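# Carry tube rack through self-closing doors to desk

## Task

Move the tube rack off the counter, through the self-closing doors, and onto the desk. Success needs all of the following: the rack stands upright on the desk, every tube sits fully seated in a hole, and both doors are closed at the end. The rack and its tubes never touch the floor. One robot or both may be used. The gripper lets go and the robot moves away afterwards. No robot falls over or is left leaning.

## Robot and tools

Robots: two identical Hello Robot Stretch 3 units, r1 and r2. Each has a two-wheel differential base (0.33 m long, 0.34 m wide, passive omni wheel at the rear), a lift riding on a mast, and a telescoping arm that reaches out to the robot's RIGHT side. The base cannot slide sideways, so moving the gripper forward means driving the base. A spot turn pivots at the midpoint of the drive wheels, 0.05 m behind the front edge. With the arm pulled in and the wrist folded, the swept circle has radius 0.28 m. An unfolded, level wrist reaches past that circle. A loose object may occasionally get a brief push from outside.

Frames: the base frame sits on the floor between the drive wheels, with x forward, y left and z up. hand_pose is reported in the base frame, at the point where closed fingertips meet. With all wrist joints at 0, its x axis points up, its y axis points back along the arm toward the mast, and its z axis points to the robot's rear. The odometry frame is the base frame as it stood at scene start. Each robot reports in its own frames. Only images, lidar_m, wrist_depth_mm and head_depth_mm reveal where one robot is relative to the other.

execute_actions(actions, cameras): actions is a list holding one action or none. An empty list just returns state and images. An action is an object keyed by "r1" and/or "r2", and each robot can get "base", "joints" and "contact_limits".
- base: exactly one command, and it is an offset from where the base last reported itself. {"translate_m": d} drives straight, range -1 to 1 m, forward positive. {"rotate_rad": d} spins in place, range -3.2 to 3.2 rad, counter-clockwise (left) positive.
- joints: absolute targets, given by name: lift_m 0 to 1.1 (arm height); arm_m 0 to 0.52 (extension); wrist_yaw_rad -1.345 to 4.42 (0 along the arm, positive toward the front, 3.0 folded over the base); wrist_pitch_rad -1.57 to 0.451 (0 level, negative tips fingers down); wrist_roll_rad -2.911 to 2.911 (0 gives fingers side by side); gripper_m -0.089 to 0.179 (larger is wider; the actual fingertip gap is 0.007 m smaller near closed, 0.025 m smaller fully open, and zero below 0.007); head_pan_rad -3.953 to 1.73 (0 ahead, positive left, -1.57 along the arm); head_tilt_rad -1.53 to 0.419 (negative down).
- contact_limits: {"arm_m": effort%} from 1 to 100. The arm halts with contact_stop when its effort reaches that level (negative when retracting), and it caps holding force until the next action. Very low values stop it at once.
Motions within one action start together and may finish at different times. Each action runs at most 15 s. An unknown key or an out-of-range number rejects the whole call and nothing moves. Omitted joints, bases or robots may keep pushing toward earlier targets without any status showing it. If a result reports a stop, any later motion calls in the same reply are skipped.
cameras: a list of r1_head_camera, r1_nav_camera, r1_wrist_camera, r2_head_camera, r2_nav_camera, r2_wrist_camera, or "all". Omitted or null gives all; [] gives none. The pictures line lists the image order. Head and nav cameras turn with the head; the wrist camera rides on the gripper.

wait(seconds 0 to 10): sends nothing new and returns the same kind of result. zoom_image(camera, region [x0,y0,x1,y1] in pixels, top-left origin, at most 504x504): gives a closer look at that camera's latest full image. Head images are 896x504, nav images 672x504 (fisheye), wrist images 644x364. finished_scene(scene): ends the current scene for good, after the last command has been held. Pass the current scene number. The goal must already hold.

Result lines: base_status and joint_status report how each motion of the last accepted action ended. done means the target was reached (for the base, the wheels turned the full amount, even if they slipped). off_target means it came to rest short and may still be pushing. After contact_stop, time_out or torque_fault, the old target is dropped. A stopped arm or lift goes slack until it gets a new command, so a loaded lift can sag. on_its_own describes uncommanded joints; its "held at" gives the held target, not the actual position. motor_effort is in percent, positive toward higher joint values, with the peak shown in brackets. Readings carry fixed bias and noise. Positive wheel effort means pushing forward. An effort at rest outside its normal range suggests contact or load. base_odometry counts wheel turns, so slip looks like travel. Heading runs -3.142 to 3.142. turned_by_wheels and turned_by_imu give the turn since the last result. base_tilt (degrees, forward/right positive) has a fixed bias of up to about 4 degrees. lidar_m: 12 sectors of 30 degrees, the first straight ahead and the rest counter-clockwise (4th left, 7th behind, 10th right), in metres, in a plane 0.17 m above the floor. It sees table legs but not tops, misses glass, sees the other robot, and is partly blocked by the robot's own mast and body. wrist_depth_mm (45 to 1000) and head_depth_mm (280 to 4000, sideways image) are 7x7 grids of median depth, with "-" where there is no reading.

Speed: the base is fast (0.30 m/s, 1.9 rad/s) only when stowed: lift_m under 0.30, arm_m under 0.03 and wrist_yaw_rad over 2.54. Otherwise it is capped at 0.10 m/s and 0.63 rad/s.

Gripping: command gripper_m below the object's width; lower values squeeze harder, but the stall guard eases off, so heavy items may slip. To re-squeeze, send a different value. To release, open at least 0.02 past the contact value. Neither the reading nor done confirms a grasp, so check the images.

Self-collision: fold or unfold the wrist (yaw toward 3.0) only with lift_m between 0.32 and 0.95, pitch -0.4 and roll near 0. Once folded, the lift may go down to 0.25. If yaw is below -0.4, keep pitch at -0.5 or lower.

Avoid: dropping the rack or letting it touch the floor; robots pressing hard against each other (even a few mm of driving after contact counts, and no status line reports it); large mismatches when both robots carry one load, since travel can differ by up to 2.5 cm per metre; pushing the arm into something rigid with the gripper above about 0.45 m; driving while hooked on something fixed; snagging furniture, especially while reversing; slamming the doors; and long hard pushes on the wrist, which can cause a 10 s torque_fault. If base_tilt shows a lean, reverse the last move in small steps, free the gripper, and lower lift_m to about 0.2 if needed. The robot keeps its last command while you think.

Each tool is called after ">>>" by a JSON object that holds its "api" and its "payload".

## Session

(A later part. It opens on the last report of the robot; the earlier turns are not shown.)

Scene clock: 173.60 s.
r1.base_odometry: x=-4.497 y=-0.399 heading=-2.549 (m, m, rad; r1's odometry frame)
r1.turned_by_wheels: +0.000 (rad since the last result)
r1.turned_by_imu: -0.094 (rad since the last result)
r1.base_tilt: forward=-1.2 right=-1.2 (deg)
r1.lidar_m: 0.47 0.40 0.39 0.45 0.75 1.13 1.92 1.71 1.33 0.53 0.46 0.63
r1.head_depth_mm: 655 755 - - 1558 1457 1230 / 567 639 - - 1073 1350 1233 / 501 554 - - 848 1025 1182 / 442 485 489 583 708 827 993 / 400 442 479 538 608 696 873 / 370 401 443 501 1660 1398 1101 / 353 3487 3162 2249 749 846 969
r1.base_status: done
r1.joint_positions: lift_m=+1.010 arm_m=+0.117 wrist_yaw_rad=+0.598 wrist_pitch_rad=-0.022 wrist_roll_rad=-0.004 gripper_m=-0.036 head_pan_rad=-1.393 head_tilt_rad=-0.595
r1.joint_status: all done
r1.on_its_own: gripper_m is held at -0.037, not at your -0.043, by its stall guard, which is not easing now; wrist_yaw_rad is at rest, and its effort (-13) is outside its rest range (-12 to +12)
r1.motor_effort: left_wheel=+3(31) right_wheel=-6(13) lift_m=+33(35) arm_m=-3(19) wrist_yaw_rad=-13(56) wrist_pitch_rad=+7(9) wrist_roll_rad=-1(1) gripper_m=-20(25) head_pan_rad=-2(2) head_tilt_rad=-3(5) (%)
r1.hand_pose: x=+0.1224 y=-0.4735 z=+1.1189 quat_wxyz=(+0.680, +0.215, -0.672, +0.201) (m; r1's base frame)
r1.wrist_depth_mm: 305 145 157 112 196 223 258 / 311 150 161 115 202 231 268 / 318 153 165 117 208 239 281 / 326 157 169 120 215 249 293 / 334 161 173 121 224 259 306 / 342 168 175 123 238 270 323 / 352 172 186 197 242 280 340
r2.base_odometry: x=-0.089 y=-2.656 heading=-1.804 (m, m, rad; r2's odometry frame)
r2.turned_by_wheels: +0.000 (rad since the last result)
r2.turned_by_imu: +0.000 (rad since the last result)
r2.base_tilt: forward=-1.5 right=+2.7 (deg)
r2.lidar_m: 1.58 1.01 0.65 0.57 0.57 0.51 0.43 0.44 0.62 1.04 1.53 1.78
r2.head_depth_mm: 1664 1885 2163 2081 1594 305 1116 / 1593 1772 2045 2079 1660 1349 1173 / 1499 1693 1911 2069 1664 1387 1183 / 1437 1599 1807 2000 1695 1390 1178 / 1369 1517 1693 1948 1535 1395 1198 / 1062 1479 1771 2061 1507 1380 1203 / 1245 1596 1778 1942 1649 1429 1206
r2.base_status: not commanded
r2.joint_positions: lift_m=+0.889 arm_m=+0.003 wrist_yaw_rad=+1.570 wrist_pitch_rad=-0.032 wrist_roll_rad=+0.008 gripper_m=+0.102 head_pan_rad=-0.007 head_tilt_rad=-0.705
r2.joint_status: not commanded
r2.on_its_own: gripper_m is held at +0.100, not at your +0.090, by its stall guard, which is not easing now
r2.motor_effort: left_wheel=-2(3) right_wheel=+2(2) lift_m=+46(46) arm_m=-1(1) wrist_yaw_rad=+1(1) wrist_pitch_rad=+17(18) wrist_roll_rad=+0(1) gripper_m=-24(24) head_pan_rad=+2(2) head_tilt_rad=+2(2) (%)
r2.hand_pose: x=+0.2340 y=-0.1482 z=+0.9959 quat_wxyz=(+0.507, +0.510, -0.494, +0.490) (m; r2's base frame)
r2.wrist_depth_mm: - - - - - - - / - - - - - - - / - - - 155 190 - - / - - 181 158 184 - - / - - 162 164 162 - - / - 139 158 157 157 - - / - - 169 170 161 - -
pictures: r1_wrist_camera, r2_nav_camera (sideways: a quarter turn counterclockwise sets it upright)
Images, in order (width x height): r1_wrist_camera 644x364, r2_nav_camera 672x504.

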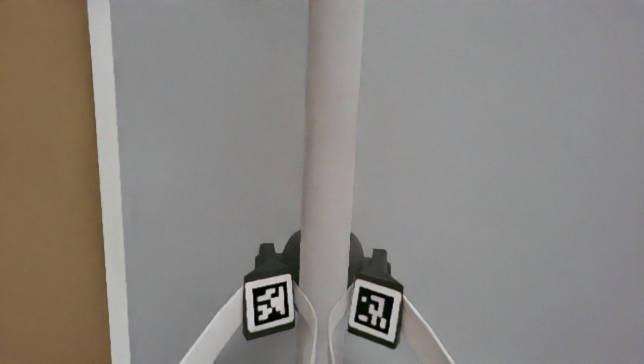

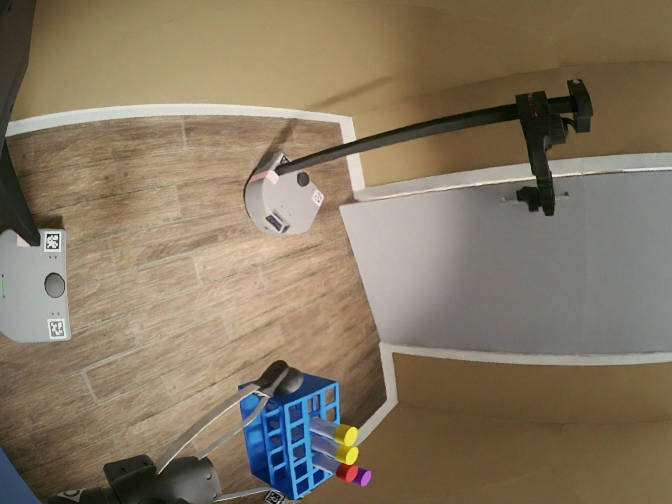

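>>> {"api": "execute_actions", "payload": {"actions": [{"r1":{"base":{"translate_m":-0.146},"joints":{"arm_m":0.078,"wrist_yaw_rad":0.74}}}], "cameras": ["r1_wrist_camera"]}}

>>> {"api": "execute_actions", "payload": {"actions": [{"r1":{"base":{"translate_m":-0.185},"joints":{"arm_m":0.058,"wrist_yaw_rad":0.92}}}], "cameras": ["r1_wrist_camera","r2_nav_camera"]}}

Scene clock: 176.60 s.
r1.base_odometry: x=-4.376 y=-0.317 heading=-2.548 (m, m, rad; r1's odometry frame)
r1.turned_by_wheels: +0.000 (rad since the last result)
r1.turned_by_imu: -0.064 (rad since the last result)
r1.base_tilt: forward=-1.2 right=-1.1 (deg)
r1.lidar_m: 0.59 0.48 0.48 0.53 0.84 1.02 1.74 1.63 1.62 0.56 0.40 0.73
r1.head_depth_mm: 984 1144 1275 - - 1441 1225 / 738 853 1053 1145 1562 1449 1228 / 591 663 - - 1048 1278 1225 / 492 540 567 - 761 892 1062 / 421 454 385 506 604 683 783 / 355 391 419 462 502 570 735 / 327 349 372 409 489 1445 1189
r1.base_status: done
r1.joint_positions: lift_m=+1.010 arm_m=+0.078 wrist_yaw_rad=+0.746 wrist_pitch_rad=-0.021 wrist_roll_rad=-0.004 gripper_m=-0.036 head_pan_rad=-1.393 head_tilt_rad=-0.595
r1.joint_status: all done
r1.on_its_own: gripper_m is held at -0.037, not at your -0.043, by its stall guard, which is not easing now
r1.motor_effort: left_wheel=+2(37) right_wheel=-2(10) lift_m=+33(33) arm_m=-4(19) wrist_yaw_rad=-4(58) wrist_pitch_rad=+7(8) wrist_roll_rad=-1(1) gripper_m=-21(26) head_pan_rad=-2(2) head_tilt_rad=-2(3) (%)
r1.hand_pose: x=+0.1520 y=-0.4111 z=+1.1191 quat_wxyz=(+0.663, +0.264, -0.654, +0.251) (m; r1's base frame)
r1.wrist_depth_mm: 437 140 156 111 202 239 289 / 446 145 160 115 210 249 303 / 455 148 164 117 216 257 317 / 471 151 168 119 224 269 334 / 476 156 171 122 232 281 353 / 493 162 173 123 248 293 376 / 508 166 184 198 254 308 397
r2.base_odometry: x=-0.089 y=-2.656 heading=-1.804 (m, m, rad; r2's odometry frame)
r2.turned_by_wheels: +0.000 (rad since the last result)
r2.turned_by_imu: +0.000 (rad since the last result)
r2.base_tilt: forward=-1.5 right=+2.8 (deg)
r2.lidar_m: 1.44 0.90 0.65 0.57 0.57 0.51 0.44 0.44 0.62 1.04 1.53 1.79
r2.head_depth_mm: 1656 1887 2146 2083 1595 306 1117 / 1550 1755 2039 2101 1645 1361 1172 / 1437 1603 1832 2026 1681 1377 1179 / 1343 1491 1677 1916 1690 1373 1187 / 1188 1378 1540 1771 1490 1339 1186 / 958 1393 1852 2046 1437 1345 1199 / 636 1596 1722 1932 1744 1431 1210
r2.base_status: not commanded
r2.joint_positions: lift_m=+0.889 arm_m=+0.003 wrist_yaw_rad=+1.570 wrist_pitch_rad=-0.032 wrist_roll_rad=+0.008 gripper_m=+0.102 head_pan_rad=-0.007 head_tilt_rad=-0.705
r2.joint_status: not commanded
r2.on_its_own: gripper_m is held at +0.100, not at your +0.090, by its stall guard, which is not easing now
r2.motor_effort: left_wheel=-2(2) right_wheel=+2(2) lift_m=+46(46) arm_m=-2(2) wrist_yaw_rad=+0(1) wrist_pitch_rad=+18(17) wrist_roll_rad=+0(0) gripper_m=-24(24) head_pan_rad=+2(2) head_tilt_rad=+3(3) (%)
r2.hand_pose: x=+0.2340 y=-0.1482 z=+0.9959 quat_wxyz=(+0.507, +0.510, -0.494, +0.490) (m; r2's base frame)
r2.wrist_depth_mm: - 672 - - - - - / - - - - - - - / - - - 155 191 - - / - - 180 158 185 - - / - 809 162 164 162 - - / - 140 158 158 157 - - / - 877 169 169 161 - -
pictures: r1_wrist_camera
Images, in order (width x height): r1_wrist_camera 644x364.

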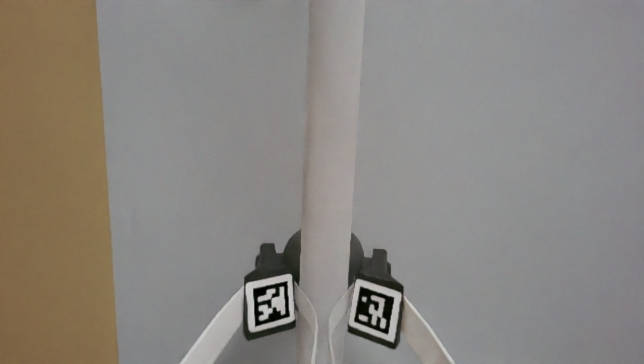

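Scene clock: 179.93 s.
r1.base_odometry: x=-4.223 y=-0.214 heading=-2.548 (m, m, rad; r1's odometry frame)
r1.turned_by_wheels: +0.000 (rad since the last result)
r1.turned_by_imu: -0.096 (rad since the last result)
r1.base_tilt: forward=-1.2 right=-1.0 (deg)
r1.lidar_m: 0.77 0.59 0.58 0.61 0.89 0.87 1.53 1.56 1.53 0.77 0.36 0.86
r1.head_depth_mm: 1397 1534 1650 - - 1381 1221 / 1269 1442 1641 1856 - 1451 1230 / 1129 1251 1378 - - 1451 1231 / 791 858 873 - 1056 1318 1208 / 556 589 625 630 718 776 842 / 441 324 358 471 498 547 601 / 349 362 374 390 411 462 1215
r1.base_status: done
r1.joint_positions: lift_m=+1.010 arm_m=+0.059 wrist_yaw_rad=+0.841 wrist_pitch_rad=-0.019 wrist_roll_rad=-0.004 gripper_m=-0.036 head_pan_rad=-1.394 head_tilt_rad=-0.596
r1.joint_status: wrist_yaw_rad off_target (ended at +0.841, target +0.920); the others done
r1.on_its_own: wrist_yaw_rad is held at +0.857, not at your +0.920, by its stall guard, which is not easing now; gripper_m is held at -0.037, not at your -0.043, by its stall guard, which is not easing now; wrist_yaw_rad is at rest, and its effort (+13) is outside its rest range (-12 to +12)
r1.motor_effort: left_wheel=-1(42) right_wheel=+0(15) lift_m=+33(33) arm_m=-7(20) wrist_yaw_rad=+13(69) wrist_pitch_rad=+6(7) wrist_roll_rad=-1(1) gripper_m=-19(28) head_pan_rad=-2(2) head_tilt_rad=-2(3) (%)
r1.hand_pose: x=+0.1692 y=-0.3741 z=+1.1195 quat_wxyz=(+0.650, +0.294, -0.641, +0.283) (m; r1's base frame)
r1.wrist_depth_mm: 581 129 151 114 231 311 472 / 592 132 155 115 238 324 508 / 609 135 159 118 247 344 556 / 614 138 163 122 258 363 613 / 638 140 166 123 271 389 686 / 654 144 166 124 301 410 777 / 682 147 178 133 297 440 821
r2.base_odometry: x=-0.089 y=-2.656 heading=-1.804 (m, m, rad; r2's odometry frame)
r2.turned_by_wheels: +0.000 (rad since the last result)
r2.turned_by_imu: +0.000 (rad since the last result)
r2.base_tilt: forward=-1.5 right=+2.7 (deg)
r2.lidar_m: 0.88 0.76 0.65 0.57 0.57 0.52 0.44 0.44 0.62 1.04 1.53 1.78
r2.head_depth_mm: 1660 1866 2150 2070 1591 305 1119 / 1482 1669 1966 2057 1659 1359 1169 / 1312 1469 1668 1913 1672 1346 1170 / 817 1297 1452 1651 1688 1247 1188 / 652 1178 1395 2019 1698 1228 1192 / 524 - 1888 1960 1624 1384 1200 / 512 672 1707 2030 1744 1426 1215
r2.base_status: not commanded
r2.joint_positions: lift_m=+0.889 arm_m=+0.003 wrist_yaw_rad=+1.570 wrist_pitch_rad=-0.032 wrist_roll_rad=+0.008 gripper_m=+0.102 head_pan_rad=-0.007 head_tilt_rad=-0.705
r2.joint_status: not commanded
r2.on_its_own: gripper_m is held at +0.100, not at your +0.090, by its stall guard, which is not easing now
r2.motor_effort: left_wheel=-2(2) right_wheel=+2(2) lift_m=+46(46) arm_m=-2(1) wrist_yaw_rad=+1(0) wrist_pitch_rad=+18(17) wrist_roll_rad=+0(0) gripper_m=-24(23) head_pan_rad=+3(2) head_tilt_rad=+2(3) (%)
r2.hand_pose: x=+0.2340 y=-0.1482 z=+0.9959 quat_wxyz=(+0.507, +0.510, -0.494, +0.490) (m; r2's base frame)
r2.wrist_depth_mm: - 545 - - - - - / - - - - - - - / - - - 155 190 - - / - - 178 158 185 - - / - 699 163 163 162 - - / - 139 157 158 157 - - / - - 170 169 160 - -
pictures: r1_wrist_camera, r2_nav_camera (sideways: a quarter turn counterclockwise sets it upright)
Images, in order (width x height): r1_wrist_camera 644x364, r2_nav_camera 672x504.

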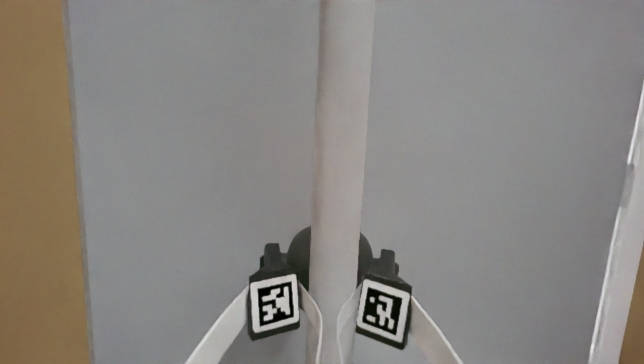

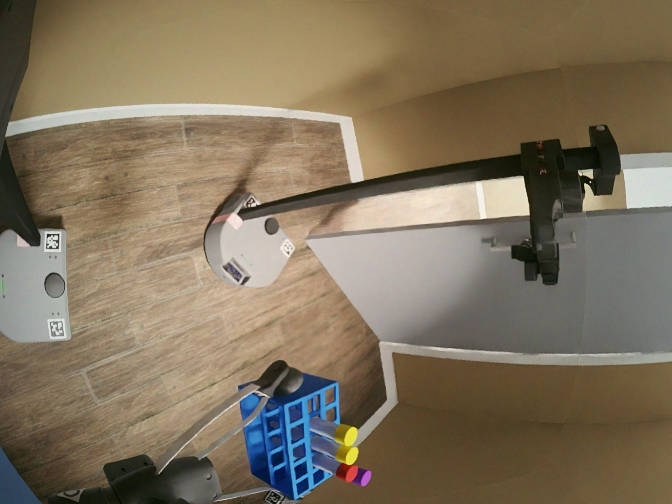

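>>> {"api": "execute_actions", "payload": {"actions": [{"r1":{"base":{"rotate_rad":0.17},"joints":{"arm_m":0.085,"wrist_yaw_rad":0.86}},"r2":{"base":{"rotate_rad":0.45}}}], "cameras": ["r1_wrist_camera","r2_nav_camera"]}}

Scene clock: 182.63 s.
r1.base_odometry: x=-4.223 y=-0.214 heading=-2.378 (m, m, rad; r1's odometry frame)
r1.turned_by_wheels: +0.170 (rad since the last result)
r1.turned_by_imu: +0.169 (rad since the last result)
r1.base_tilt: forward=-1.3 right=-1.1 (deg)
r1.lidar_m: 0.68 0.58 0.58 0.66 0.88 0.88 1.65 1.53 1.52 0.60 0.40 0.87
r1.head_depth_mm: 1109 1262 1370 - - 1447 1222 / 889 1038 1254 1421 1648 1452 1227 / 670 751 - - 1250 1386 1230 / 537 591 605 - 817 963 1145 / 449 486 499 526 637 712 810 / 313 392 425 475 509 572 692 / 335 357 379 409 464 1402 1247
r1.base_status: done
r1.joint_positions: lift_m=+1.010 arm_m=+0.085 wrist_yaw_rad=+0.807 wrist_pitch_rad=-0.019 wrist_roll_rad=-0.004 gripper_m=-0.036 head_pan_rad=-1.394 head_tilt_rad=-0.596
r1.joint_status: wrist_yaw_rad off_target (ended at +0.807, target +0.860); the others done
r1.on_its_own: wrist_yaw_rad is held at +0.812, not at your +0.860, by its stall guard, which is not easing now; gripper_m is held at -0.037, not at your -0.043, by its stall guard, which is not easing now
r1.motor_effort: left_wheel=-1(5) right_wheel=-2(9) lift_m=+33(33) arm_m=-3(6) wrist_yaw_rad=+4(26) wrist_pitch_rad=+6(6) wrist_roll_rad=-1(1) gripper_m=-19(22) head_pan_rad=-2(1) head_tilt_rad=-2(2) (%)
r1.hand_pose: x=+0.1633 y=-0.4072 z=+1.1196 quat_wxyz=(+0.655, +0.283, -0.646, +0.272) (m; r1's base frame)
r1.wrist_depth_mm: 590 141 155 110 202 241 295 / 614 144 159 114 210 250 309 / 622 147 163 120 216 260 323 / 639 151 168 122 225 272 343 / 664 157 170 123 234 282 362 / 671 161 173 124 251 295 383 / 706 165 184 133 254 309 407
r2.base_odometry: x=-0.089 y=-2.656 heading=-1.354 (m, m, rad; r2's odometry frame)
r2.turned_by_wheels: +0.450 (rad since the last result)
r2.turned_by_imu: +0.456 (rad since the last result)
r2.base_tilt: forward=-1.5 right=+2.7 (deg)
r2.lidar_m: 0.74 0.68 0.57 0.57 0.54 0.44 0.43 0.59 0.96 1.53 1.71 1.30
r2.head_depth_mm: 509 1194 1330 1570 1602 306 1117 / 552 1671 2586 1959 1613 1223 1163 / 1469 1660 1880 2029 1572 1287 1177 / 1540 1722 1960 2129 1680 1393 1191 / 1507 1630 1703 1795 1644 1409 1196 / 1183 1225 1266 1307 1361 1348 1202 / 958 981 1011 1041 1066 1100 1127
r2.base_status: done
r2.joint_positions: lift_m=+0.889 arm_m=+0.003 wrist_yaw_rad=+1.570 wrist_pitch_rad=-0.032 wrist_roll_rad=+0.008 gripper_m=+0.102 head_pan_rad=-0.007 head_tilt_rad=-0.705
r2.joint_status: not commanded
r2.on_its_own: gripper_m is held at +0.100, not at your +0.090, by its stall guard, which is not easing now
r2.motor_effort: left_wheel=-2(6) right_wheel=+1(4) lift_m=+47(46) arm_m=-2(2) wrist_yaw_rad=+0(1) wrist_pitch_rad=+17(17) wrist_roll_rad=+1(0) gripper_m=-24(24) head_pan_rad=+3(3) head_tilt_rad=+3(3) (%)
r2.hand_pose: x=+0.2340 y=-0.1482 z=+0.9959 quat_wxyz=(+0.507, +0.510, -0.494, +0.490) (m; r2's base frame)
r2.wrist_depth_mm: 691 925 - 555 795 - - / 684 937 - - - - - / 703 965 - 155 - - - / 700 939 178 159 186 - - / 715 844 162 163 163 - - / 687 139 158 157 157 - - / 672 883 170 169 160 - -
pictures: r1_wrist_camera, r2_nav_camera (sideways: a quarter turn counterclockwise sets it upright)
Images, in order (width x height): r1_wrist_camera 644x364, r2_nav_camera 672x504.

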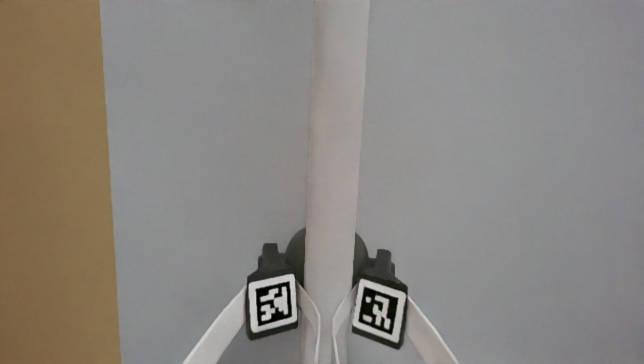

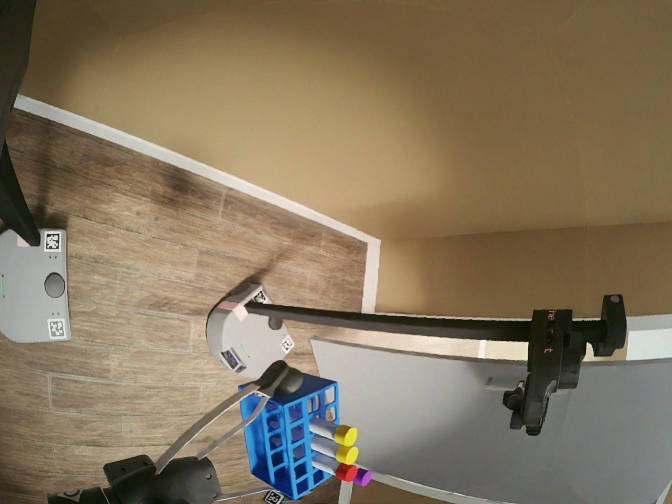

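>>> {"api": "execute_actions", "payload": {"actions": [{"r1":{"base":{"translate_m":-0.2},"joints":{"arm_m":0.105,"wrist_yaw_rad":1.05}}}], "cameras": ["r1_wrist_camera","r2_nav_camera"]}}

Scene clock: 186.03 s.
r1.base_odometry: x=-4.078 y=-0.075 heading=-2.378 (m, m, rad; r1's odometry frame)
r1.turned_by_wheels: +0.000 (rad since the last result)
r1.turned_by_imu: -0.001 (rad since the last result)
r1.base_tilt: forward=-1.2 right=-1.1 (deg)
r1.lidar_m: 0.84 0.72 0.72 0.82 0.75 1.30 1.45 1.39 1.39 0.79 0.38 1.03
r1.head_depth_mm: 1301 1480 - - 1673 1449 1228 / 1197 1349 1502 1676 1703 1457 1231 / 1102 1222 - - 1689 1460 1232 / 782 856 - - 1142 1345 1208 / 583 620 663 693 773 843 931 / 463 487 377 500 549 615 662 / 300 381 411 435 459 505 1189
r1.base_status: done
r1.joint_positions: lift_m=+1.010 arm_m=+0.105 wrist_yaw_rad=+1.015 wrist_pitch_rad=-0.019 wrist_roll_rad=-0.004 gripper_m=-0.036 head_pan_rad=-1.394 head_tilt_rad=-0.596
r1.joint_status: wrist_yaw_rad off_target (ended at +1.015, target +1.050); the others done
r1.on_its_own: wrist_yaw_rad is held at +1.002, not at your +1.050, by its stall guard, which is not easing now; gripper_m is held at -0.037, not at your -0.043, by its stall guard, which is not easing now
r1.motor_effort: left_wheel=+3(8) right_wheel=-4(8) lift_m=+33(33) arm_m=-4(9) wrist_yaw_rad=-9(55) wrist_pitch_rad=+6(7) wrist_roll_rad=-1(1) gripper_m=-20(25) head_pan_rad=-3(2) head_tilt_rad=-3(2) (%)
r1.hand_pose: x=+0.1958 y=-0.3854 z=+1.1196 quat_wxyz=(+0.623, +0.349, -0.613, +0.338) (m; r1's base frame)
r1.wrist_depth_mm: 833 142 156 111 201 234 281 / 847 145 160 115 207 242 293 / 850 148 164 117 215 252 306 / 865 153 168 119 222 263 321 / 877 158 171 122 231 273 341 / 895 162 172 123 245 285 358 / 902 167 184 198 251 300 379
r2.base_odometry: x=-0.089 y=-2.656 heading=-1.354 (m, m, rad; r2's odometry frame)
r2.turned_by_wheels: +0.000 (rad since the last result)
r2.turned_by_imu: +0.000 (rad since the last result)
r2.base_tilt: forward=-1.4 right=+2.8 (deg)
r2.lidar_m: 1.27 0.68 0.57 0.57 0.54 0.44 0.44 0.59 0.97 1.53 1.72 0.61
r2.head_depth_mm: - - 2581 702 752 306 1039 / 1528 1737 2575 2063 1644 1302 1133 / 1511 1689 1911 2075 1675 1377 1176 / 1535 1713 1967 2132 1697 1397 1190 / 1504 1631 1700 1783 1655 1404 1194 / 1189 1224 1268 1309 1356 1345 1199 / 960 983 1009 1035 1064 1098 1124
r2.base_status: not commanded
r2.joint_positions: lift_m=+0.889 arm_m=+0.003 wrist_yaw_rad=+1.570 wrist_pitch_rad=-0.032 wrist_roll_rad=+0.008 gripper_m=+0.102 head_pan_rad=-0.007 head_tilt_rad=-0.705
r2.joint_status: not commanded
r2.on_its_own: gripper_m is held at +0.100, not at your +0.090, by its stall guard, which is not easing now
r2.motor_effort: left_wheel=-2(2) right_wheel=+2(1) lift_m=+47(46) arm_m=-1(2) wrist_yaw_rad=+0(1) wrist_pitch_rad=+17(18) wrist_roll_rad=+0(0) gripper_m=-24(24) head_pan_rad=+3(2) head_tilt_rad=+3(2) (%)
r2.hand_pose: x=+0.2340 y=-0.1482 z=+0.9959 quat_wxyz=(+0.507, +0.510, -0.494, +0.490) (m; r2's base frame)
r2.wrist_depth_mm: 689 904 - - 445 595 - / 692 954 - - - 817 - / 701 958 - 155 190 - - / 696 967 180 158 185 - - / 695 841 163 164 163 - - / 691 139 158 157 157 - - / 663 878 169 169 160 - -
pictures: r1_wrist_camera, r2_nav_camera (sideways: a quarter turn counterclockwise sets it upright)
Images, in order (width x height): r1_wrist_camera 644x364, r2_nav_camera 672x504.

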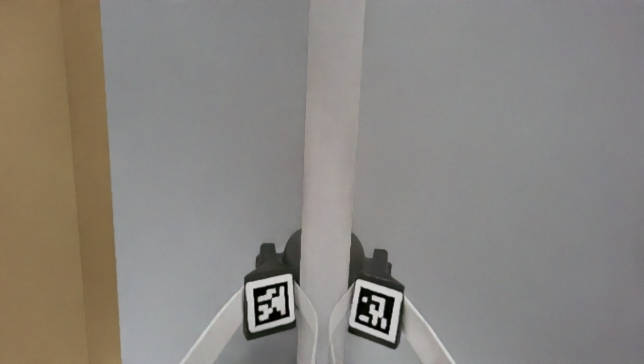

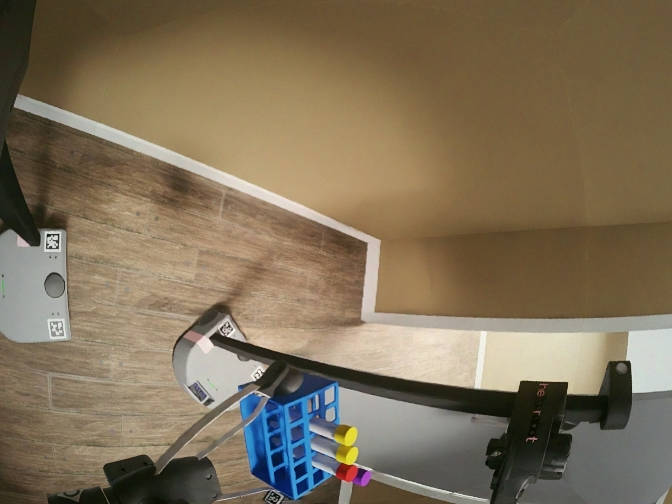

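>>> {"api": "execute_actions", "payload": {"actions": [{"r1":{"base":{"translate_m":-0.205},"joints":{"arm_m":0.14,"wrist_yaw_rad":1.2}}}], "cameras": ["r1_wrist_camera"]}}

>>> {"api": "execute_actions", "payload": {"actions": [{"r1":{"base":{"translate_m":-0.194},"joints":{"arm_m":0.21,"wrist_yaw_rad":1.36}}}], "cameras": ["r1_wrist_camera","r2_nav_camera"]}}

Scene clock: 190.70 s.
r1.base_odometry: x=-3.930 y=+0.066 heading=-2.378 (m, m, rad; r1's odometry frame)
r1.turned_by_wheels: +0.000 (rad since the last result)
r1.turned_by_imu: -0.001 (rad since the last result)
r1.base_tilt: forward=-1.1 right=-1.0 (deg)
r1.lidar_m: 1.01 0.86 0.86 0.82 0.66 1.15 1.25 1.25 1.24 1.36 0.38 1.21
r1.head_depth_mm: 1295 1392 - - 1727 1452 1228 / 1385 1523 1694 - 1779 1448 1230 / 1281 1414 1659 - 1797 1452 1227 / 1194 1314 - - 1731 1460 1232 / 989 1009 1022 995 1066 1088 1112 / 623 629 404 559 607 660 669 / 319 414 437 465 469 502 1185
r1.base_status: done
r1.joint_positions: lift_m=+1.010 arm_m=+0.140 wrist_yaw_rad=+1.130 wrist_pitch_rad=-0.018 wrist_roll_rad=-0.004 gripper_m=-0.036 head_pan_rad=-1.394 head_tilt_rad=-0.596
r1.joint_status: wrist_yaw_rad off_target (ended at +1.130, target +1.200); the others done
r1.on_its_own: wrist_yaw_rad is held at +1.141, not at your +1.200, by its stall guard, which is not easing now; gripper_m is held at -0.037, not at your -0.043, by its stall guard, which is not easing now
r1.motor_effort: left_wheel=+1(4) right_wheel=-5(9) lift_m=+33(33) arm_m=-4(2) wrist_yaw_rad=+9(37) wrist_pitch_rad=+6(6) wrist_roll_rad=-1(0) gripper_m=-19(23) head_pan_rad=-2(2) head_tilt_rad=-2(3) (%)
r1.hand_pose: x=+0.2100 y=-0.3943 z=+1.1200 quat_wxyz=(+0.602, +0.383, -0.592, +0.374) (m; r1's base frame)
r1.wrist_depth_mm: 913 135 153 111 211 259 333 / 907 139 157 114 217 269 350 / 937 143 161 118 226 280 371 / 940 147 165 179 232 295 392 / 969 151 169 124 242 306 419 / 970 155 170 124 263 321 446 / 971 159 181 131 264 339 481
r2.base_odometry: x=-0.089 y=-2.656 heading=-1.354 (m, m, rad; r2's odometry frame)
r2.turned_by_wheels: +0.000 (rad since the last result)
r2.turned_by_imu: +0.000 (rad since the last result)
r2.base_tilt: forward=-1.5 right=+2.6 (deg)
r2.lidar_m: 1.27 0.68 0.57 0.57 0.54 0.44 0.44 0.59 0.97 1.53 1.72 0.51
r2.head_depth_mm: - - 2814 2072 1587 306 1016 / 1510 1745 2588 2076 1667 1354 1170 / 1496 1688 1904 2066 1668 1377 1176 / 1524 1719 1959 2140 1693 1396 1188 / 1506 1633 1697 1791 1653 1409 1198 / 1192 1228 1269 1302 1358 1338 1201 / 960 979 1007 1034 1070 1099 1129
r2.base_status: not commanded
r2.joint_positions: lift_m=+0.889 arm_m=+0.003 wrist_yaw_rad=+1.570 wrist_pitch_rad=-0.032 wrist_roll_rad=+0.008 gripper_m=+0.102 head_pan_rad=-0.007 head_tilt_rad=-0.705
r2.joint_status: not commanded
r2.on_its_own: gripper_m is held at +0.100, not at your +0.090, by its stall guard, which is not easing now
r2.motor_effort: left_wheel=-2(2) right_wheel=+2(1) lift_m=+46(46) arm_m=-2(1) wrist_yaw_rad=+1(0) wrist_pitch_rad=+17(17) wrist_roll_rad=+1(0) gripper_m=-24(24) head_pan_rad=+3(2) head_tilt_rad=+3(3) (%)
r2.hand_pose: x=+0.2340 y=-0.1482 z=+0.9959 quat_wxyz=(+0.507, +0.510, -0.494, +0.490) (m; r2's base frame)
r2.wrist_depth_mm: 690 957 - - - 317 643 / 692 958 - - - 331 643 / 697 942 - 155 191 334 - / 685 989 180 159 185 357 - / 712 850 162 164 163 - - / 690 139 158 158 157 - - / 666 867 169 169 161 - -
pictures: r1_wrist_camera
Images, in order (width x height): r1_wrist_camera 644x364.

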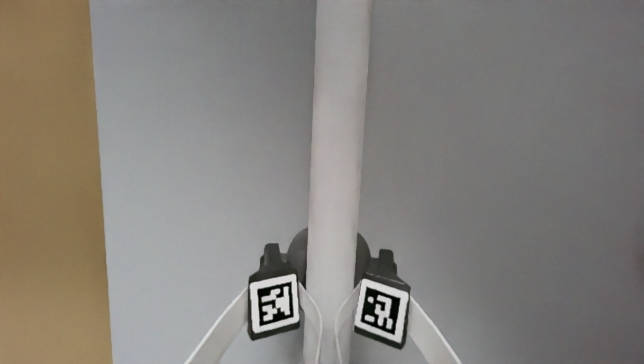

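Scene clock: 194.30 s.
r1.base_odometry: x=-3.790 y=+0.201 heading=-2.378 (m, m, rad; r1's odometry frame)
r1.turned_by_wheels: +0.000 (rad since the last result)
r1.turned_by_imu: -0.001 (rad since the last result)
r1.base_tilt: forward=-1.3 right=-1.1 (deg)
r1.lidar_m: 1.16 0.99 0.99 0.60 1.01 1.01 1.06 1.11 1.11 1.27 0.42 1.38
r1.head_depth_mm: 1150 1230 - 1465 1617 1448 1224 / 1282 1394 1530 1717 1727 1452 1227 / 1402 1519 - 1992 1801 1459 1233 / 1342 1457 1569 1868 1791 1465 1237 / 1257 1379 1488 1698 1745 1430 1206 / 1164 1227 568 641 743 657 722 / 484 531 473 449 476 1387 1241
r1.base_status: done
r1.joint_positions: lift_m=+1.010 arm_m=+0.211 wrist_yaw_rad=+1.231 wrist_pitch_rad=-0.016 wrist_roll_rad=-0.004 gripper_m=-0.036 head_pan_rad=-1.394 head_tilt_rad=-0.596
r1.joint_status: wrist_yaw_rad off_target (ended at +1.231, target +1.360); the others done
r1.on_its_own: wrist_yaw_rad is held at +1.261, not at your +1.360, by its stall guard, which is still easing; gripper_m is held at -0.037, not at your -0.043, by its stall guard, which is not easing now
r1.motor_effort: left_wheel=+0(4) right_wheel=-5(14) lift_m=+33(33) arm_m=-8(10) wrist_yaw_rad=+24(65) wrist_pitch_rad=+5(6) wrist_roll_rad=-1(1) gripper_m=-21(28) head_pan_rad=-2(2) head_tilt_rad=-3(3) (%)
r1.hand_pose: x=+0.2198 y=-0.4409 z=+1.1205 quat_wxyz=(+0.582, +0.412, -0.572, +0.405) (m; r1's base frame)
r1.wrist_depth_mm: 960 130 151 167 223 294 432 / 963 133 154 171 233 309 458 / - 136 158 122 240 325 500 / - 139 162 123 251 342 540 / - 141 166 125 263 359 588 / - 147 166 125 294 381 639 / - 151 169 200 283 407 725
r2.base_odometry: x=-0.089 y=-2.656 heading=-1.354 (m, m, rad; r2's odometry frame)
r2.turned_by_wheels: +0.000 (rad since the last result)
r2.turned_by_imu: +0.000 (rad since the last result)
r2.base_tilt: forward=-1.4 right=+2.7 (deg)
r2.lidar_m: 1.27 0.68 0.57 0.57 0.54 0.44 0.44 0.59 0.97 1.53 0.48 1.02
r2.head_depth_mm: - - 2801 2060 1597 306 1119 / 1507 1747 2550 2060 1645 1368 1175 / 1494 1674 1900 2088 1658 1381 1179 / 1531 1723 1960 2117 1696 1385 1183 / 1513 1628 1693 1776 1670 1402 1194 / 1187 1224 1261 1313 1359 1346 1200 / 959 980 1005 1033 1067 1098 1127
r2.base_status: not commanded
r2.joint_positions: lift_m=+0.889 arm_m=+0.003 wrist_yaw_rad=+1.570 wrist_pitch_rad=-0.032 wrist_roll_rad=+0.008 gripper_m=+0.102 head_pan_rad=-0.007 head_tilt_rad=-0.705
r2.joint_status: not commanded
r2.on_its_own: gripper_m is held at +0.100, not at your +0.090, by its stall guard, which is not easing now
r2.motor_effort: left_wheel=-2(2) right_wheel=+2(2) lift_m=+47(46) arm_m=-1(1) wrist_yaw_rad=+0(0) wrist_pitch_rad=+17(18) wrist_roll_rad=+0(0) gripper_m=-24(24) head_pan_rad=+2(3) head_tilt_rad=+2(2) (%)
r2.hand_pose: x=+0.2340 y=-0.1482 z=+0.9959 quat_wxyz=(+0.507, +0.510, -0.494, +0.490) (m; r2's base frame)
r2.wrist_depth_mm: 694 921 - - - - - / 683 926 - - - - 966 / 692 946 - 155 189 - - / 716 961 181 159 186 - - / 710 846 162 163 162 - - / 699 140 160 158 157 - - / 666 870 169 169 161 - -
pictures: r1_wrist_camera, r2_nav_camera (sideways: a quarter turn counterclockwise sets it upright)
Images, in order (width x height): r1_wrist_camera 644x364, r2_nav_camera 672x504.

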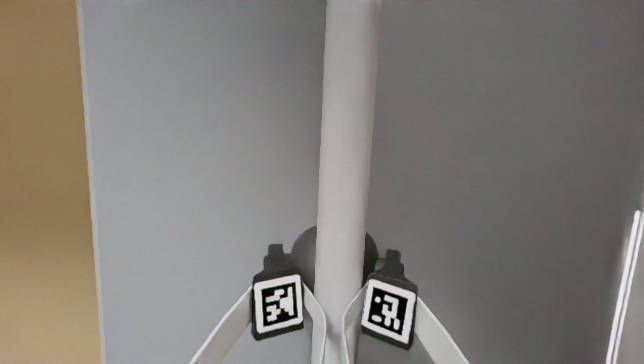

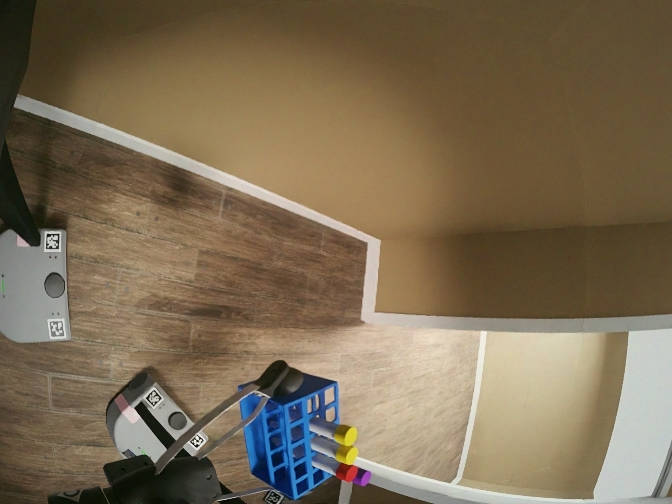

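>>> {"api": "execute_actions", "payload": {"actions": [{"r1":{"base":{"translate_m":-0.165},"joints":{"arm_m":0.335,"wrist_yaw_rad":1.5}},"r2":{"base":{"translate_m":0.4}}}], "cameras": ["r1_wrist_camera","r2_nav_camera","r1_nav_camera"]}}

>>> {"api": "execute_actions", "payload": {"actions": [{"r2":{"base":{"rotate_rad":-0.55}}}], "cameras": ["r2_head_camera","r2_nav_camera","r2_wrist_camera"]}}

Scene clock: 199.83 s.
r1.base_odometry: x=-3.671 y=+0.315 heading=-2.377 (m, m, rad; r1's odometry frame)
r1.turned_by_wheels: +0.001 (rad since the last result)
r1.turned_by_imu: -0.001 (rad since the last result)
r1.base_tilt: forward=-1.2 right=-1.0 (deg)
r1.lidar_m: 1.30 0.59 0.60 0.95 0.89 0.89 0.91 1.00 1.00 1.14 0.48 1.53
r1.head_depth_mm: 1034 - 1205 1316 1444 1454 1228 / 1148 1261 1395 1504 1628 1452 1228 / 1287 1355 - 1739 1777 1457 1230 / 1437 1572 1806 1985 1795 1461 1238 / 1378 1517 1698 1855 1812 1465 1209 / 1260 1351 1535 1639 610 1366 1212 / 1203 405 436 2095 1806 1482 1244
r1.base_status: done
r1.joint_positions: lift_m=+1.010 arm_m=+0.335 wrist_yaw_rad=+1.423 wrist_pitch_rad=-0.015 wrist_roll_rad=-0.004 gripper_m=-0.036 head_pan_rad=-1.394 head_tilt_rad=-0.596
r1.joint_status: wrist_yaw_rad off_target (ended at +1.423, target +1.500); the others done
r1.on_its_own: wrist_yaw_rad is held at +1.434, not at your +1.500, by its stall guard, which is not easing now; gripper_m is held at -0.037, not at your -0.043, by its stall guard, which is not easing now
r1.motor_effort: left_wheel=+6(11) right_wheel=-12(27) lift_m=+33(33) arm_m=-2(8) wrist_yaw_rad=+9(81) wrist_pitch_rad=+5(6) wrist_roll_rad=-1(1) gripper_m=-19(29) head_pan_rad=-2(2) head_tilt_rad=-2(2) (%)
r1.hand_pose: x=+0.2317 y=-0.5180 z=+1.1207 quat_wxyz=(+0.541, +0.465, -0.531, +0.459) (m; r1's base frame)
r1.wrist_depth_mm: - 131 152 113 223 292 415 / - 134 156 115 231 305 447 / - 136 160 118 240 322 478 / - 139 164 122 248 336 519 / - 143 167 122 259 352 565 / - 146 168 124 285 375 614 / - 150 178 132 293 397 679
r2.base_odometry: x=-0.003 y=-3.047 heading=-1.354 (m, m, rad; r2's odometry frame)
r2.turned_by_wheels: +0.000 (rad since the last result)
r2.turned_by_imu: +0.001 (rad since the last result)
r2.base_tilt: forward=-1.6 right=+2.6 (deg)
r2.lidar_m: 1.09 0.59 0.49 0.49 0.55 0.84 0.83 1.03 0.57 0.58 0.85 4.68
r2.head_depth_mm: 3866 - 2805 2064 1634 306 1120 / 1138 1267 1445 1723 1651 1342 1170 / 1161 1299 1471 1704 1675 1382 1171 / 1185 1332 1523 1760 1689 1401 1182 / 1195 1313 1451 1524 1552 1398 1200 / 1011 1047 1078 1114 1160 1208 1162 / 820 838 861 883 907 935 971
r2.base_status: done
r2.joint_positions: lift_m=+0.889 arm_m=+0.003 wrist_yaw_rad=+1.570 wrist_pitch_rad=-0.032 wrist_roll_rad=+0.008 gripper_m=+0.102 head_pan_rad=-0.007 head_tilt_rad=-0.705
r2.joint_status: not commanded
r2.on_its_own: gripper_m is held at +0.100, not at your +0.090, by its stall guard, which is not easing now
r2.motor_effort: left_wheel=-2(3) right_wheel=+2(2) lift_m=+47(47) arm_m=-1(2) wrist_yaw_rad=+0(0) wrist_pitch_rad=+17(17) wrist_roll_rad=+1(0) gripper_m=-24(24) head_pan_rad=+3(2) head_tilt_rad=+2(2) (%)
r2.hand_pose: x=+0.2340 y=-0.1482 z=+0.9959 quat_wxyz=(+0.507, +0.510, -0.494, +0.490) (m; r2's base frame)
r2.wrist_depth_mm: 610 828 - - - - - / 602 834 - - - - - / 611 834 - 155 191 - - / 616 849 180 158 187 - - / 608 737 163 164 162 - - / 612 139 158 157 157 - - / 591 780 169 169 161 - -
pictures: r1_nav_camera (sideways: a quarter turn counterclockwise sets it upright), r1_wrist_camera, r2_nav_camera (sideways: a quarter turn counterclockwise sets it upright)
Images, in order (width x height): r1_nav_camera 672x504, r1_wrist_camera 644x364, r2_nav_camera 672x504.

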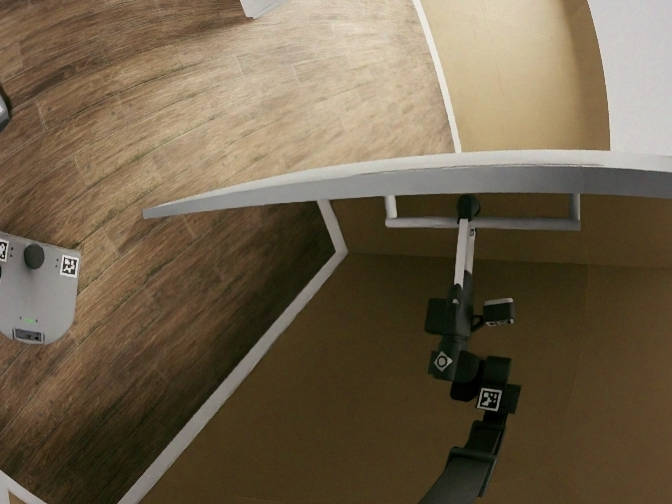

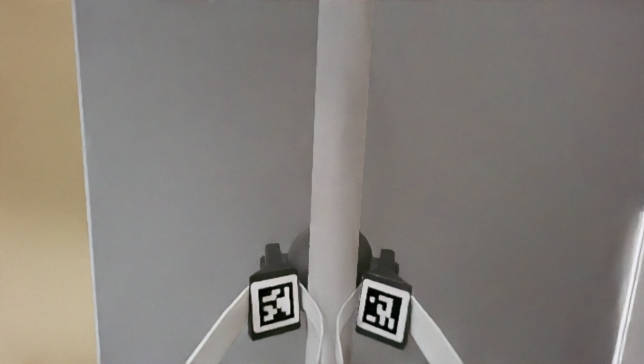

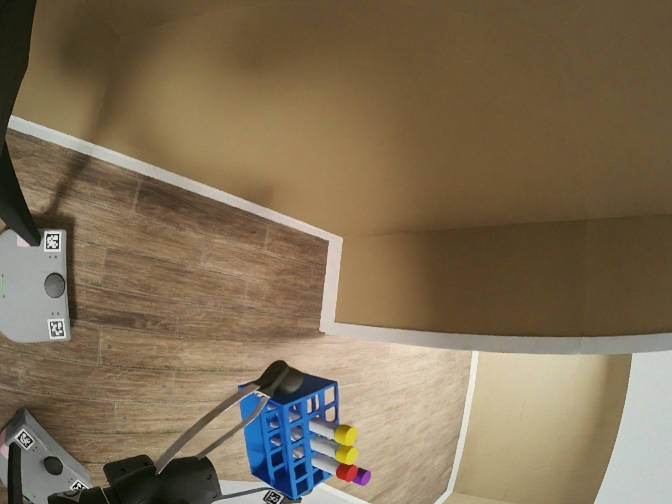

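Scene clock: 201.67 s.
r1.base_odometry: x=-3.671 y=+0.315 heading=-2.377 (m, m, rad; r1's odometry frame)
r1.turned_by_wheels: +0.000 (rad since the last result)
r1.turned_by_imu: -0.001 (rad since the last result)
r1.base_tilt: forward=-1.2 right=-1.1 (deg)
r1.lidar_m: 1.30 0.58 0.59 0.95 0.89 0.89 0.91 1.00 1.00 1.14 0.48 1.53
r1.head_depth_mm: 1031 - 1208 1314 1444 1450 1225 / 1142 1261 1400 1502 1637 1457 1233 / 1284 1356 - 1747 1780 1454 1232 / 1424 1566 1808 1992 1792 1464 1230 / 1374 1510 1706 1877 1797 1465 1207 / 1264 1356 1538 1641 609 1363 1211 / 1208 406 436 2087 1823 1473 1242
r1.base_status: not commanded
r1.joint_positions: lift_m=+1.010 arm_m=+0.335 wrist_yaw_rad=+1.423 wrist_pitch_rad=-0.015 wrist_roll_rad=-0.004 gripper_m=-0.036 head_pan_rad=-1.394 head_tilt_rad=-0.596
r1.joint_status: not commanded
r1.on_its_own: wrist_yaw_rad is held at +1.434, not at your +1.500, by its stall guard, which is not easing now; gripper_m is held at -0.037, not at your -0.043, by its stall guard, which is not easing now
r1.motor_effort: left_wheel=+6(5) right_wheel=-12(12) lift_m=+33(33) arm_m=-2(2) wrist_yaw_rad=+10(9) wrist_pitch_rad=+4(5) wrist_roll_rad=-1(1) gripper_m=-19(18) head_pan_rad=-2(3) head_tilt_rad=-2(2) (%)
r1.hand_pose: x=+0.2317 y=-0.5180 z=+1.1207 quat_wxyz=(+0.541, +0.465, -0.531, +0.459) (m; r1's base frame)
r1.wrist_depth_mm: - 131 152 113 223 290 416 / - 134 156 115 231 305 443 / - 137 159 118 240 320 480 / - 140 163 123 249 337 523 / - 143 167 122 260 354 567 / - 146 167 124 286 376 620 / - 150 178 132 293 398 670
r2.base_odometry: x=-0.003 y=-3.047 heading=-1.904 (m, m, rad; r2's odometry frame)
r2.turned_by_wheels: -0.550 (rad since the last result)
r2.turned_by_imu: -0.558 (rad since the last result)
r2.base_tilt: forward=-1.6 right=+2.7 (deg)
r2.lidar_m: 4.64 1.16 0.59 0.49 0.49 0.54 0.84 0.83 1.02 0.57 0.58 0.85
r2.head_depth_mm: 1543 1545 1596 1689 1567 305 1112 / - - 2869 2089 1667 1359 1168 / - - 2941 2120 1672 1377 1178 / - - 2951 2152 1684 1393 1186 / - - 3032 2193 1718 1403 1192 / 3993 - 3030 1691 1724 1415 1203 / 3703 1251 1373 1535 1683 1428 1211
r2.base_status: done
r2.joint_positions: lift_m=+0.889 arm_m=+0.003 wrist_yaw_rad=+1.570 wrist_pitch_rad=-0.032 wrist_roll_rad=+0.008 gripper_m=+0.102 head_pan_rad=-0.007 head_tilt_rad=-0.705
r2.joint_status: not commanded
r2.on_its_own: gripper_m is held at +0.100, not at your +0.090, by its stall guard, which is not easing now
r2.motor_effort: left_wheel=+2(6) right_wheel=-1(5) lift_m=+46(46) arm_m=-2(2) wrist_yaw_rad=+1(1) wrist_pitch_rad=+17(17) wrist_roll_rad=+0(0) gripper_m=-23(23) head_pan_rad=+2(3) head_tilt_rad=+2(2) (%)
r2.hand_pose: x=+0.2340 y=-0.1482 z=+0.9959 quat_wxyz=(+0.507, +0.510, -0.494, +0.490) (m; r2's base frame)
r2.wrist_depth_mm: - - - - - 684 - / - - - - - 698 - / - - - 155 191 692 - / - - 181 160 186 702 - / - - 165 165 163 621 - / - 138 158 158 157 - - / - - 169 169 161 775 -
pictures: r2_head_camera (sideways: a quarter turn clockwise sets it upright), r2_nav_camera (sideways: a quarter turn counterclockwise sets it upright), r2_wrist_camera
Images, in order (width x height): r2_head_camera 896x504, r2_nav_camera 672x504, r2_wrist_camera 644x364.

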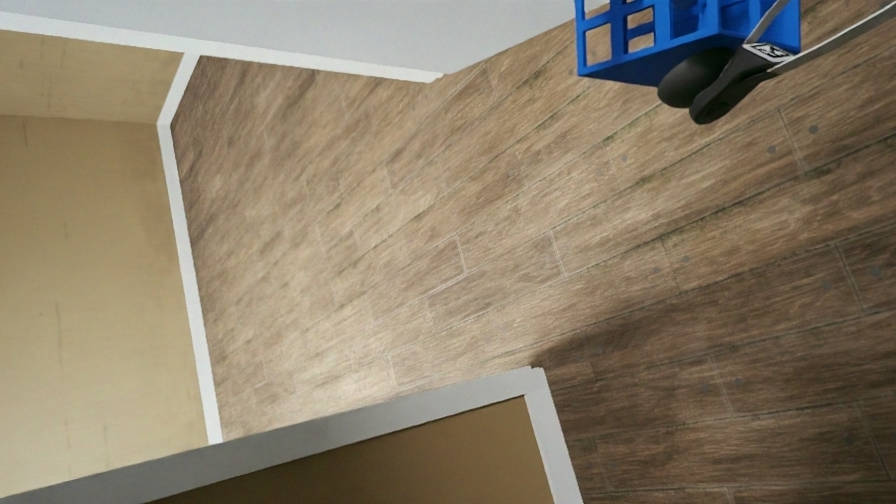

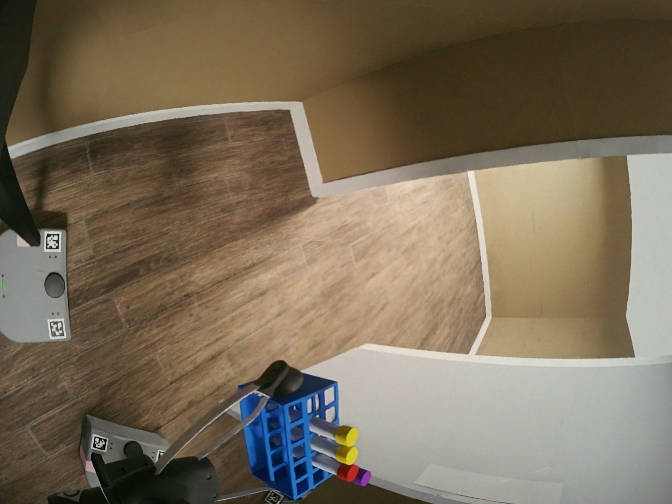

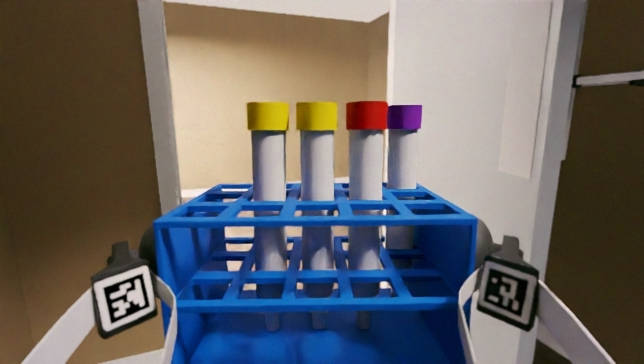

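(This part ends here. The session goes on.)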